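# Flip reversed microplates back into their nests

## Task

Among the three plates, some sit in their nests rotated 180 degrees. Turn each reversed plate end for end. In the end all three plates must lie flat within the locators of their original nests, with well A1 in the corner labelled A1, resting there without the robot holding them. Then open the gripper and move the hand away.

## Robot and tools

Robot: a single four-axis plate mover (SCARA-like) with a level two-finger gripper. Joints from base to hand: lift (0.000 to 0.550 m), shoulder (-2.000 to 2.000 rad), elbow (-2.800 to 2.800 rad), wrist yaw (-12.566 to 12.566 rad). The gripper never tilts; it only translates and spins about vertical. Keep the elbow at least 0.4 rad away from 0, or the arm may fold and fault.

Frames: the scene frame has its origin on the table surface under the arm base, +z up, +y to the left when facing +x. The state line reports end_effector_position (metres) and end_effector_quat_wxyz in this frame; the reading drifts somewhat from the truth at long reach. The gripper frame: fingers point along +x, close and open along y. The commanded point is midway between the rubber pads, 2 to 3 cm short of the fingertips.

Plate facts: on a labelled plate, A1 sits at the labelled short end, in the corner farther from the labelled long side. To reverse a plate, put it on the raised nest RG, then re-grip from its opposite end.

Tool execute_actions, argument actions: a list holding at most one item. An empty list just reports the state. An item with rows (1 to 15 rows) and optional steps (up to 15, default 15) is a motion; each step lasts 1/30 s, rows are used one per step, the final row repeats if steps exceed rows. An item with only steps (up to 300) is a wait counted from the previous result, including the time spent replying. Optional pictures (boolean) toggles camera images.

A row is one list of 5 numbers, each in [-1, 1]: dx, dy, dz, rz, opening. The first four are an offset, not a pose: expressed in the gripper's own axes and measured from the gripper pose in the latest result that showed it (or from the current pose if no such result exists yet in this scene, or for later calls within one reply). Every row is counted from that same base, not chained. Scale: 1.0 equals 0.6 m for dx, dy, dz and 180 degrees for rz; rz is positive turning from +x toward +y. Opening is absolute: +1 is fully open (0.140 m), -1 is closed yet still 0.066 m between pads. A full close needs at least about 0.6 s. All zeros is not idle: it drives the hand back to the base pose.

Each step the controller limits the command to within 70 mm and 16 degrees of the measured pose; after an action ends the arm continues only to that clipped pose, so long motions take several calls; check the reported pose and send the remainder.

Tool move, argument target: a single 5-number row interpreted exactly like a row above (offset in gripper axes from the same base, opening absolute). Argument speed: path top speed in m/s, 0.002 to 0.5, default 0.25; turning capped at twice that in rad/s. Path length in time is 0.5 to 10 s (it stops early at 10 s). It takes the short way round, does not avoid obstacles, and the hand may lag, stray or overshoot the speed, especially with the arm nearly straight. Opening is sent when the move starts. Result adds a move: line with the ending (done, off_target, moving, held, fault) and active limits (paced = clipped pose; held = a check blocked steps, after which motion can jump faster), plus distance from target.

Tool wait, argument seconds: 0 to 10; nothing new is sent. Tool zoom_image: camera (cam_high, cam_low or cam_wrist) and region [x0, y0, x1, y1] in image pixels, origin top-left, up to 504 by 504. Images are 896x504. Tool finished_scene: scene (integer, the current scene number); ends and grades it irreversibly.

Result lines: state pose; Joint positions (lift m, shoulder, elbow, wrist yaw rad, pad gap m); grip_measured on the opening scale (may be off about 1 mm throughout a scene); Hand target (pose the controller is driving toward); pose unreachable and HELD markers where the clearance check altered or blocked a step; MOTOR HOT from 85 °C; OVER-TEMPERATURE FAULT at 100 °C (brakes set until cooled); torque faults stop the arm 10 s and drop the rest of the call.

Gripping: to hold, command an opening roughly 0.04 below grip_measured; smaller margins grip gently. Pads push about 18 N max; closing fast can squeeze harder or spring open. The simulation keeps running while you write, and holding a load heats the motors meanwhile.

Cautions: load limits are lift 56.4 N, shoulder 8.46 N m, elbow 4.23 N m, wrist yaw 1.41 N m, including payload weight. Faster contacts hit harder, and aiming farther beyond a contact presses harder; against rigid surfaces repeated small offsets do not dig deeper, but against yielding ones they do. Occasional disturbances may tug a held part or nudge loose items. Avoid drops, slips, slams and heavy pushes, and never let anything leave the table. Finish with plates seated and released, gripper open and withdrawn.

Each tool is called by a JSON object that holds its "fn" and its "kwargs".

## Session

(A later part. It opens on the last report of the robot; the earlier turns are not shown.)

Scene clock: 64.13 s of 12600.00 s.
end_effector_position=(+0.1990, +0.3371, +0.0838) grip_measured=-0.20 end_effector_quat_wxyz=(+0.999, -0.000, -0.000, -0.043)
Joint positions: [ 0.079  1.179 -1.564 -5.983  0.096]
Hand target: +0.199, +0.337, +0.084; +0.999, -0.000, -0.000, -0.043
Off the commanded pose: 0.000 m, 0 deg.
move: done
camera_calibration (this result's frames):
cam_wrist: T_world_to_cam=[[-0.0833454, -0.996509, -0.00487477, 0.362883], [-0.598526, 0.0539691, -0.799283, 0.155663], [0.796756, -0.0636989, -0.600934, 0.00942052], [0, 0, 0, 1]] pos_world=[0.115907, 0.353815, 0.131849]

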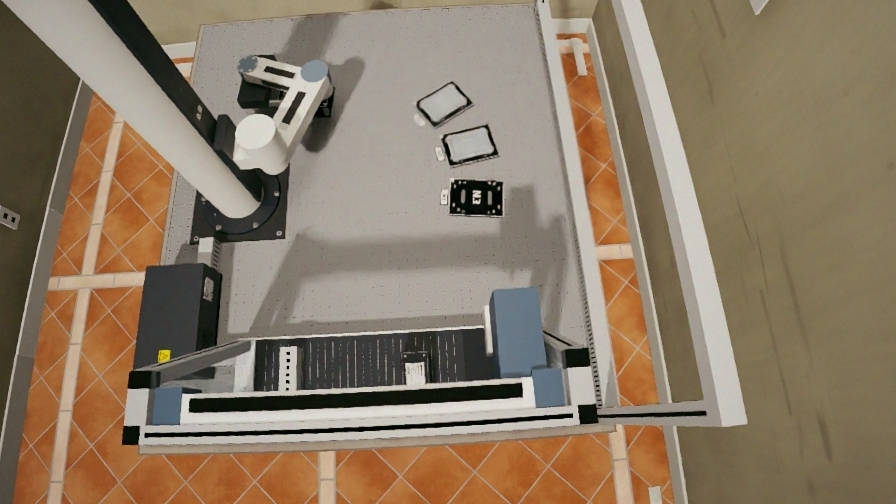

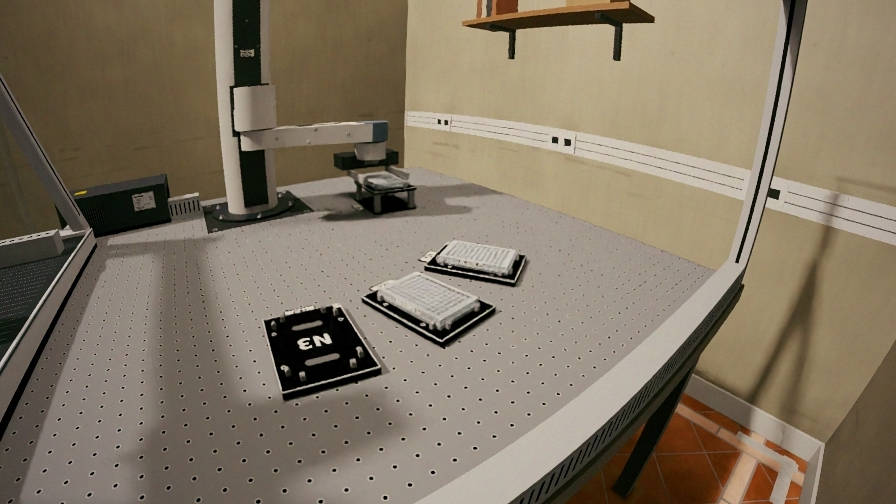

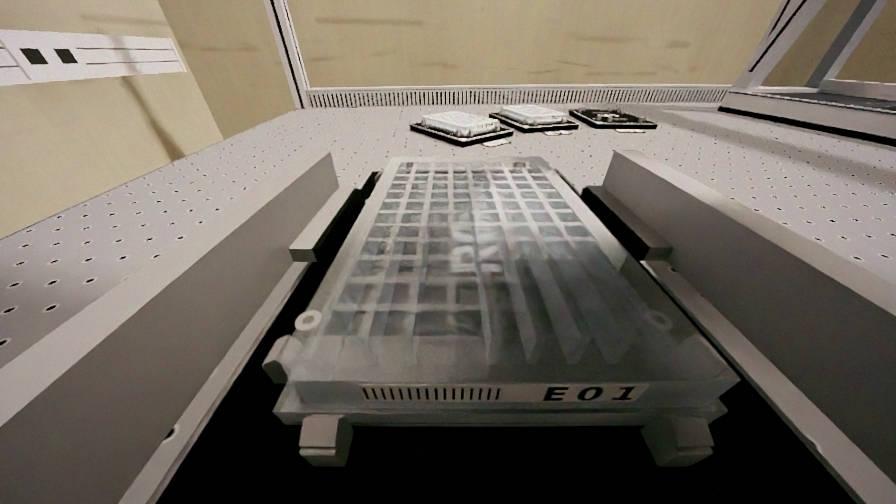

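{"fn": "execute_actions", "kwargs": {"actions": [{"rows":[[0,0,0,0,-0.3],[0,0,0,0,-0.4],[0,0,0,0,-0.47],[0,0,0,0,-0.51],[0,0,0,0,-0.54],[0,0,0,0,-0.56],[0,0,0,0,-0.575],[0,0,0,0,-0.59],[0,0,0,0,-0.6],[0,0,0,0,-0.61],[0,0,0,0,-0.62],[0,0,0,0,-0.635]],"steps":15}], "pictures": false}}

{"fn": "move", "kwargs": {"target": [0, 0, 0.035, 0, -0.635], "speed": 0.08}}

{"fn": "move", "kwargs": {"target": [0.9313, -0.5778, 0, -0.008, -0.635], "speed": 0.35}}

Scene clock: 66.17 s of 12600.00 s.
end_effector_position=(+0.1990, +0.3371, +0.0838) grip_measured=-0.59 end_effector_quat_wxyz=(+0.999, -0.000, -0.000, -0.043)
Joint positions: [ 0.079  1.179 -1.564 -5.983  0.081]
Hand target: +0.199, +0.337, +0.084; +0.999, -0.000, -0.000, -0.043
Off the commanded pose: 0.000 m, 0 deg.
Steps of this call (steps 1 to 46: nothing new was sent; steps 47 to 61: all 15 steps of this action). Readings (end_effector_position):
47: (+0.1990, +0.3371, +0.0838)
48: (+0.1990, +0.3371, +0.0838)
50: (+0.1990, +0.3371, +0.0838)
54: (+0.1990, +0.3371, +0.0838)
61: the state above

Scene clock: 67.10 s of 12600.00 s.
end_effector_position=(+0.1990, +0.3371, +0.1049) grip_measured=-0.59 end_effector_quat_wxyz=(+0.999, -0.000, -0.000, -0.043)
Joint positions: [ 0.1    1.179 -1.564 -5.983  0.081]
Hand target: +0.199, +0.337, +0.105; +0.999, -0.000, -0.000, -0.043
Off the commanded pose: 0.000 m, 0 deg.
move: done
camera_calibration (this result's frames):
cam_wrist: T_world_to_cam=[[-0.0834172, -0.996503, -0.00487477, 0.362998], [-0.598522, 0.0540123, -0.799283, 0.172481], [0.796752, -0.0637564, -0.600934, 0.0220849], [0, 0, 0, 1]] pos_world=[0.115918, 0.35382, 0.152902]

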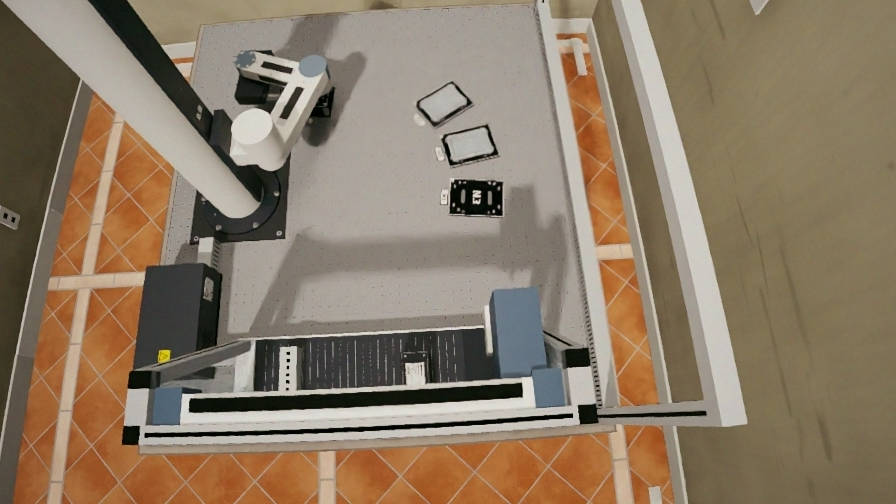

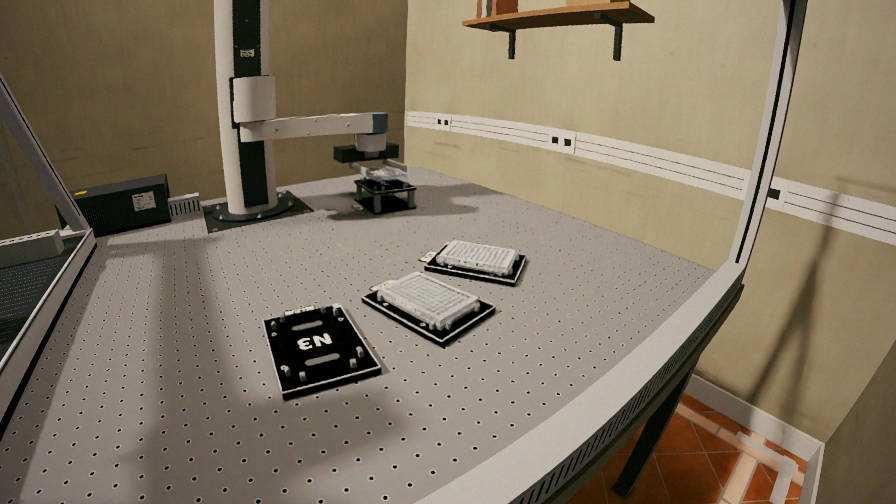

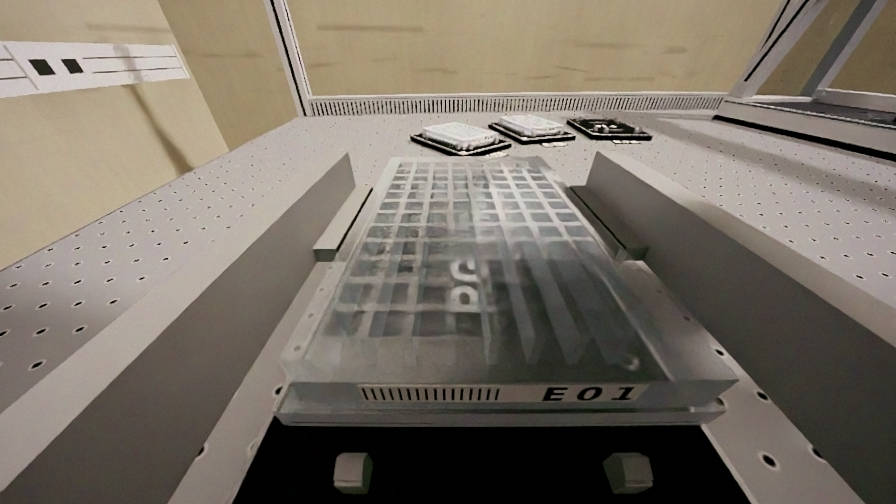

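Scene clock: 69.53 s of 12600.00 s.
end_effector_position=(+0.7266, -0.0556, +0.1049) grip_measured=-0.59 end_effector_quat_wxyz=(+0.998, -0.000, -0.000, -0.055)
Joint positions: [ 0.1   -0.689 -1.84  -3.865  0.081]
Hand target: +0.727, -0.056, +0.105; +0.998, -0.000, -0.000, -0.055
Off the commanded pose: 0.001 m, 0 deg.
move: done; limits=paced
camera_calibration (this result's frames):
cam_wrist: T_world_to_cam=[[-0.108705, -0.994062, -0.00487477, 0.0341971], [-0.596957, 0.0691994, -0.799283, 0.509193], [0.794875, -0.0839761, -0.600934, -0.423094], [0, 0, 0, 1]] pos_world=[0.64399, -0.0367716, 0.152905]

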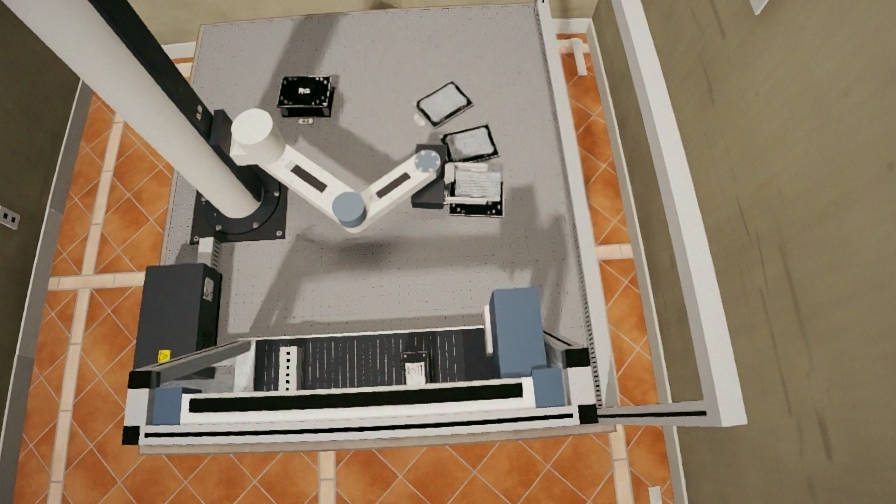

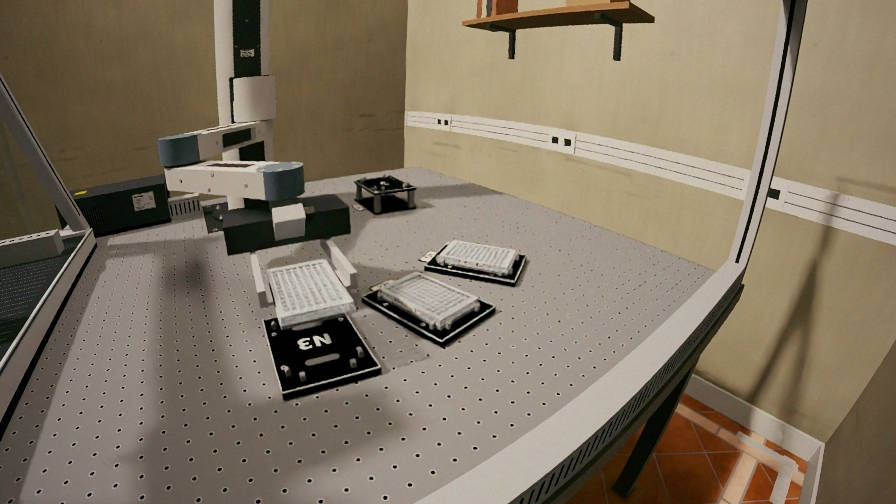

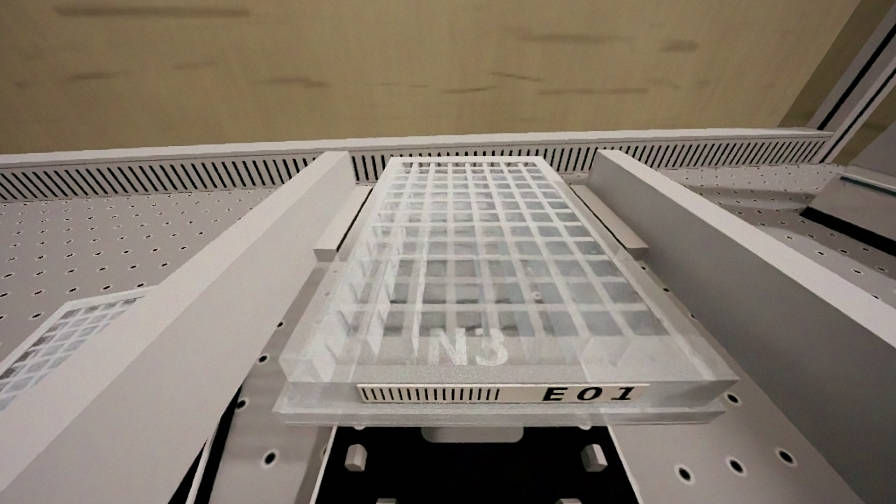

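{"fn": "move", "kwargs": {"target": [-0.0006, -0.0005, -0.0985, 0.0001, -0.635], "speed": 0.12}}

Scene clock: 70.77 s of 12600.00 s.
end_effector_position=(+0.7263, -0.0558, +0.0457) grip_measured=-0.59 end_effector_quat_wxyz=(+0.998, -0.000, -0.000, -0.055)
Joint positions: [ 0.041 -0.691 -1.838 -3.865  0.081]
Hand target: +0.726, -0.056, +0.046; +0.998, -0.000, -0.000, -0.055
Off the commanded pose: 0.000 m, 0 deg.
move: done
camera_calibration (this result's frames):
cam_wrist: T_world_to_cam=[[-0.108112, -0.994127, -0.00487477, 0.0332972], [-0.596998, 0.068843, -0.799283, 0.461704], [0.794925, -0.0835015, -0.600934, -0.458396], [0, 0, 0, 1]] pos_world=[0.643626, -0.0369602, 0.0937289]

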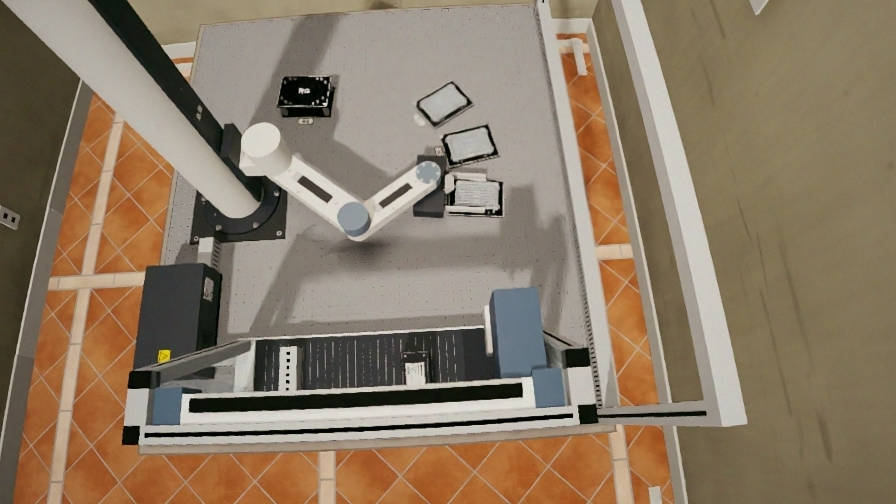

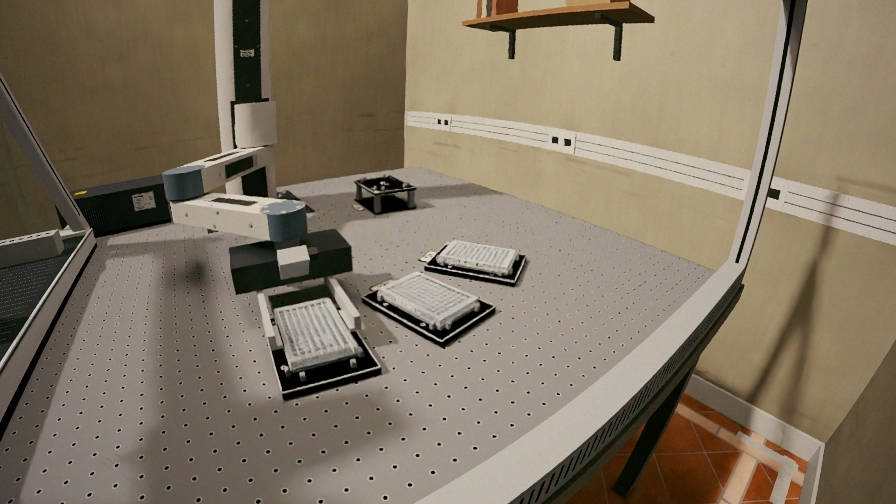

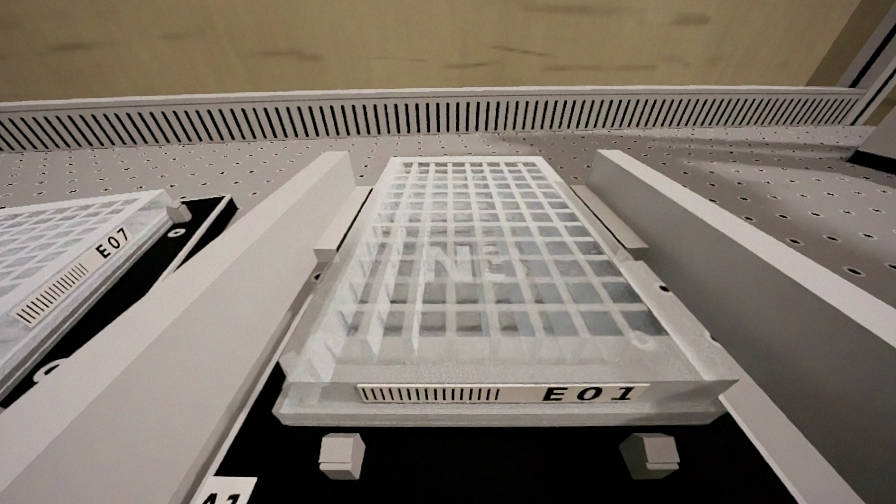

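{"fn": "move", "kwargs": {"target": [0, -0.0002, -0.0165, 0, -0.635], "speed": 0.012}}

Scene clock: 79.47 s of 12600.00 s.
end_effector_position=(+0.7263, -0.0558, +0.0358) grip_measured=-0.59 end_effector_quat_wxyz=(+0.998, -0.000, -0.000, -0.055)
Joint positions: [ 0.031 -0.691 -1.838 -3.865  0.081]
Hand target: +0.726, -0.056, +0.036; +0.998, -0.000, -0.000, -0.055
Off the commanded pose: 0.000 m, 0 deg.
After step 90, 4.67 s passed at rest.
move: done
camera_calibration (this result's frames):
cam_wrist: T_world_to_cam=[[-0.108102, -0.994128, -0.00487477, 0.0332403], [-0.596999, 0.0688374, -0.799283, 0.453803], [0.794926, -0.0834941, -0.600934, -0.464332], [0, 0, 0, 1]] pos_world=[0.643622, -0.0369625, 0.0838462]

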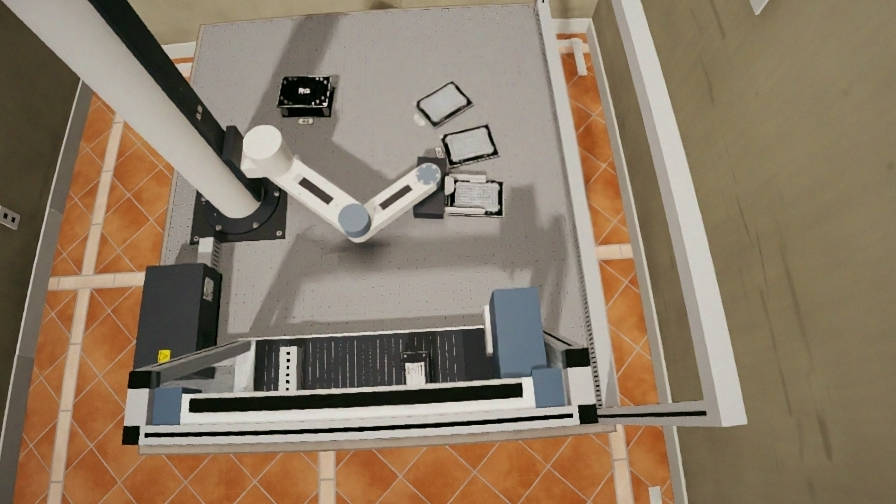

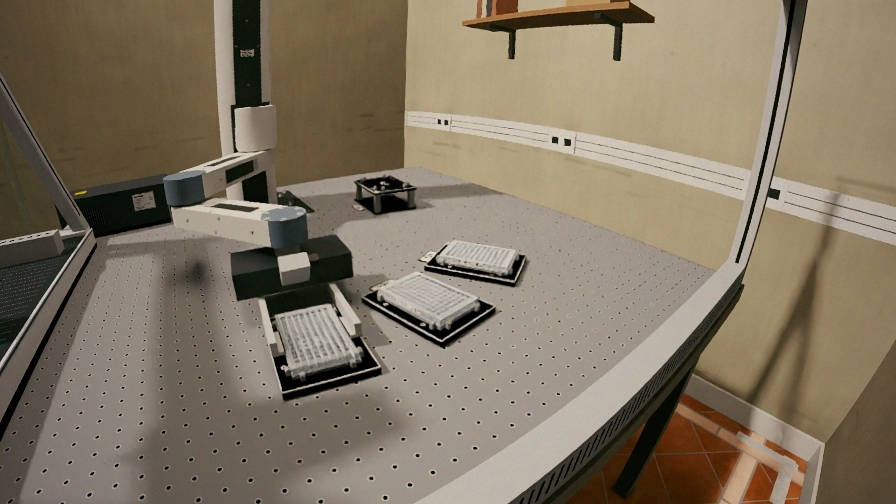

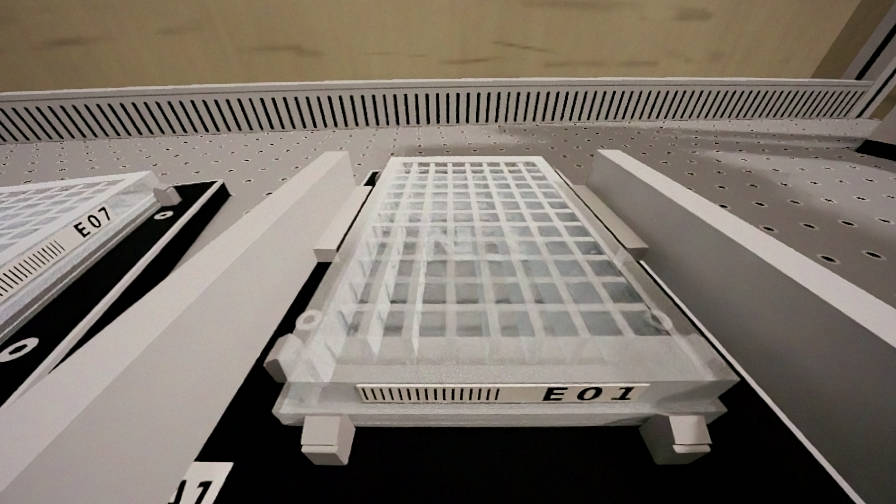

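{"fn": "execute_actions", "kwargs": {"actions": [{"rows":[[0,0,0,0,-0.1]],"steps":9}], "pictures": false}}

{"fn": "move", "kwargs": {"target": [-0.2, 0, 0.2, 0, -0.1], "speed": 0.3}}

Scene clock: 80.60 s of 12600.00 s.
end_effector_position=(+0.7263, -0.0558, +0.0358) grip_measured=-0.10 end_effector_quat_wxyz=(+0.998, -0.000, -0.000, -0.055)
Joint positions: [ 0.031 -0.691 -1.838 -3.865  0.099]
Hand target: +0.726, -0.056, +0.036; +0.998, -0.000, -0.000, -0.055
Off the commanded pose: 0.000 m, 0 deg.
Steps of this call (steps 1 to 25: nothing new was sent; steps 26 to 34: all 9 steps of this action). Readings (end_effector_position):
26: (+0.7263, -0.0558, +0.0358)
27: (+0.7263, -0.0558, +0.0358)
29: (+0.7263, -0.0558, +0.0358)
33: (+0.7263, -0.0558, +0.0358)
34: the state above

Scene clock: 81.83 s of 12600.00 s.
end_effector_position=(+0.6070, -0.0426, +0.1559) grip_measured=-0.10 end_effector_quat_wxyz=(+0.998, -0.000, -0.000, -0.055)
Joint positions: [ 0.151 -0.954 -1.194 -4.245  0.099]
Hand target: +0.607, -0.043, +0.156; +0.998, -0.000, -0.000, -0.055
Off the commanded pose: 0.000 m, 0 deg.
move: done
camera_calibration (this result's frames):
cam_wrist: T_world_to_cam=[[-0.107597, -0.994183, -0.00487477, 0.0337322], [-0.597033, 0.0685341, -0.799283, 0.477652], [0.794968, -0.0830902, -0.600934, -0.296263], [0, 0, 0, 1]] pos_world=[0.524323, -0.023816, 0.20391]

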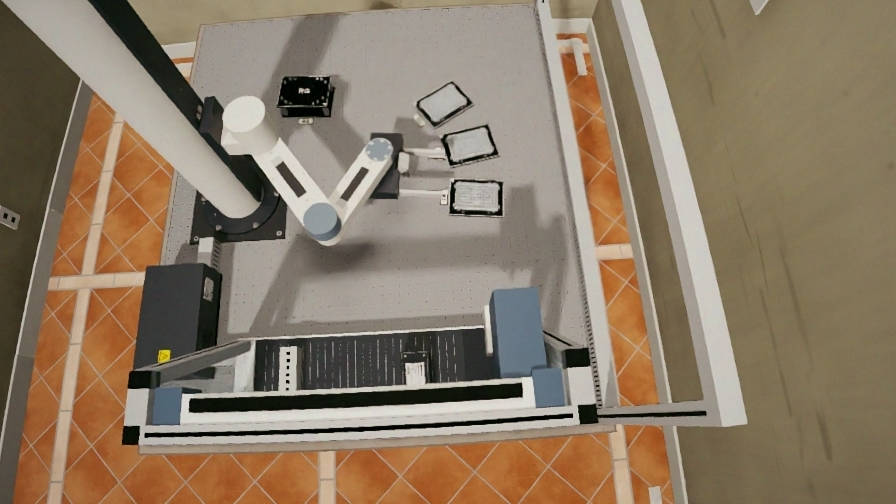

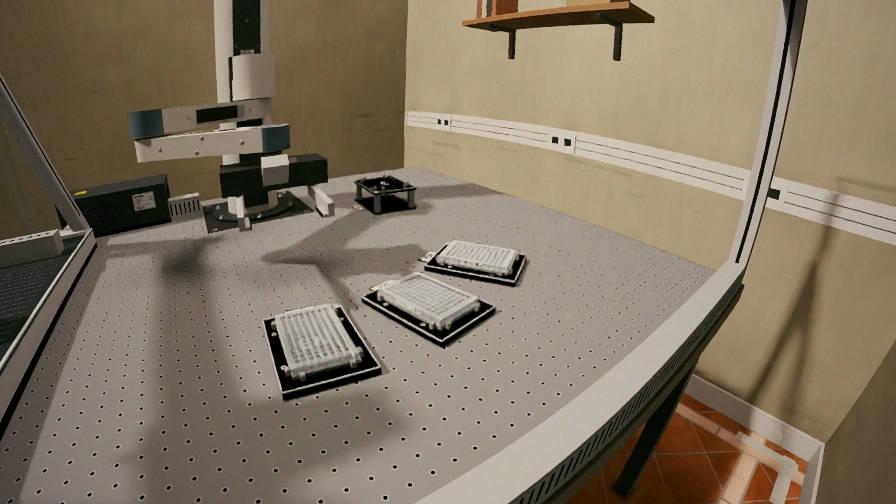

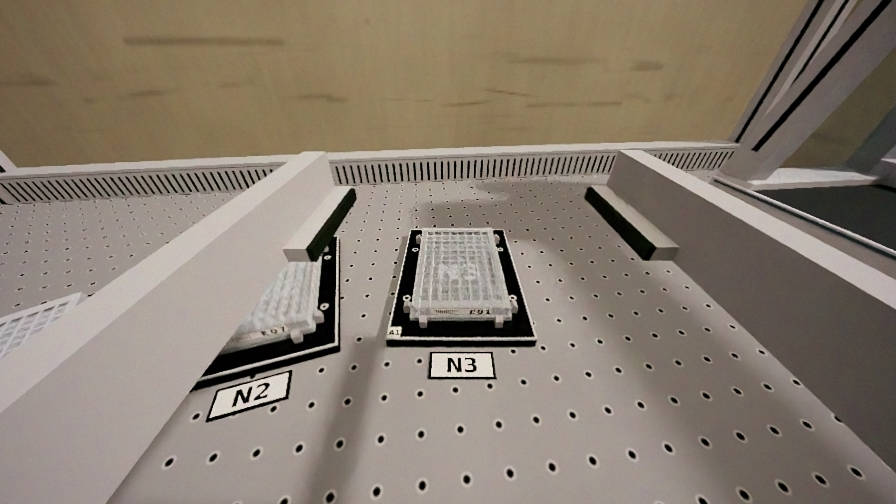

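{"fn": "finished_scene", "kwargs": {"scene": 2}}

The scene is finished: the task was done.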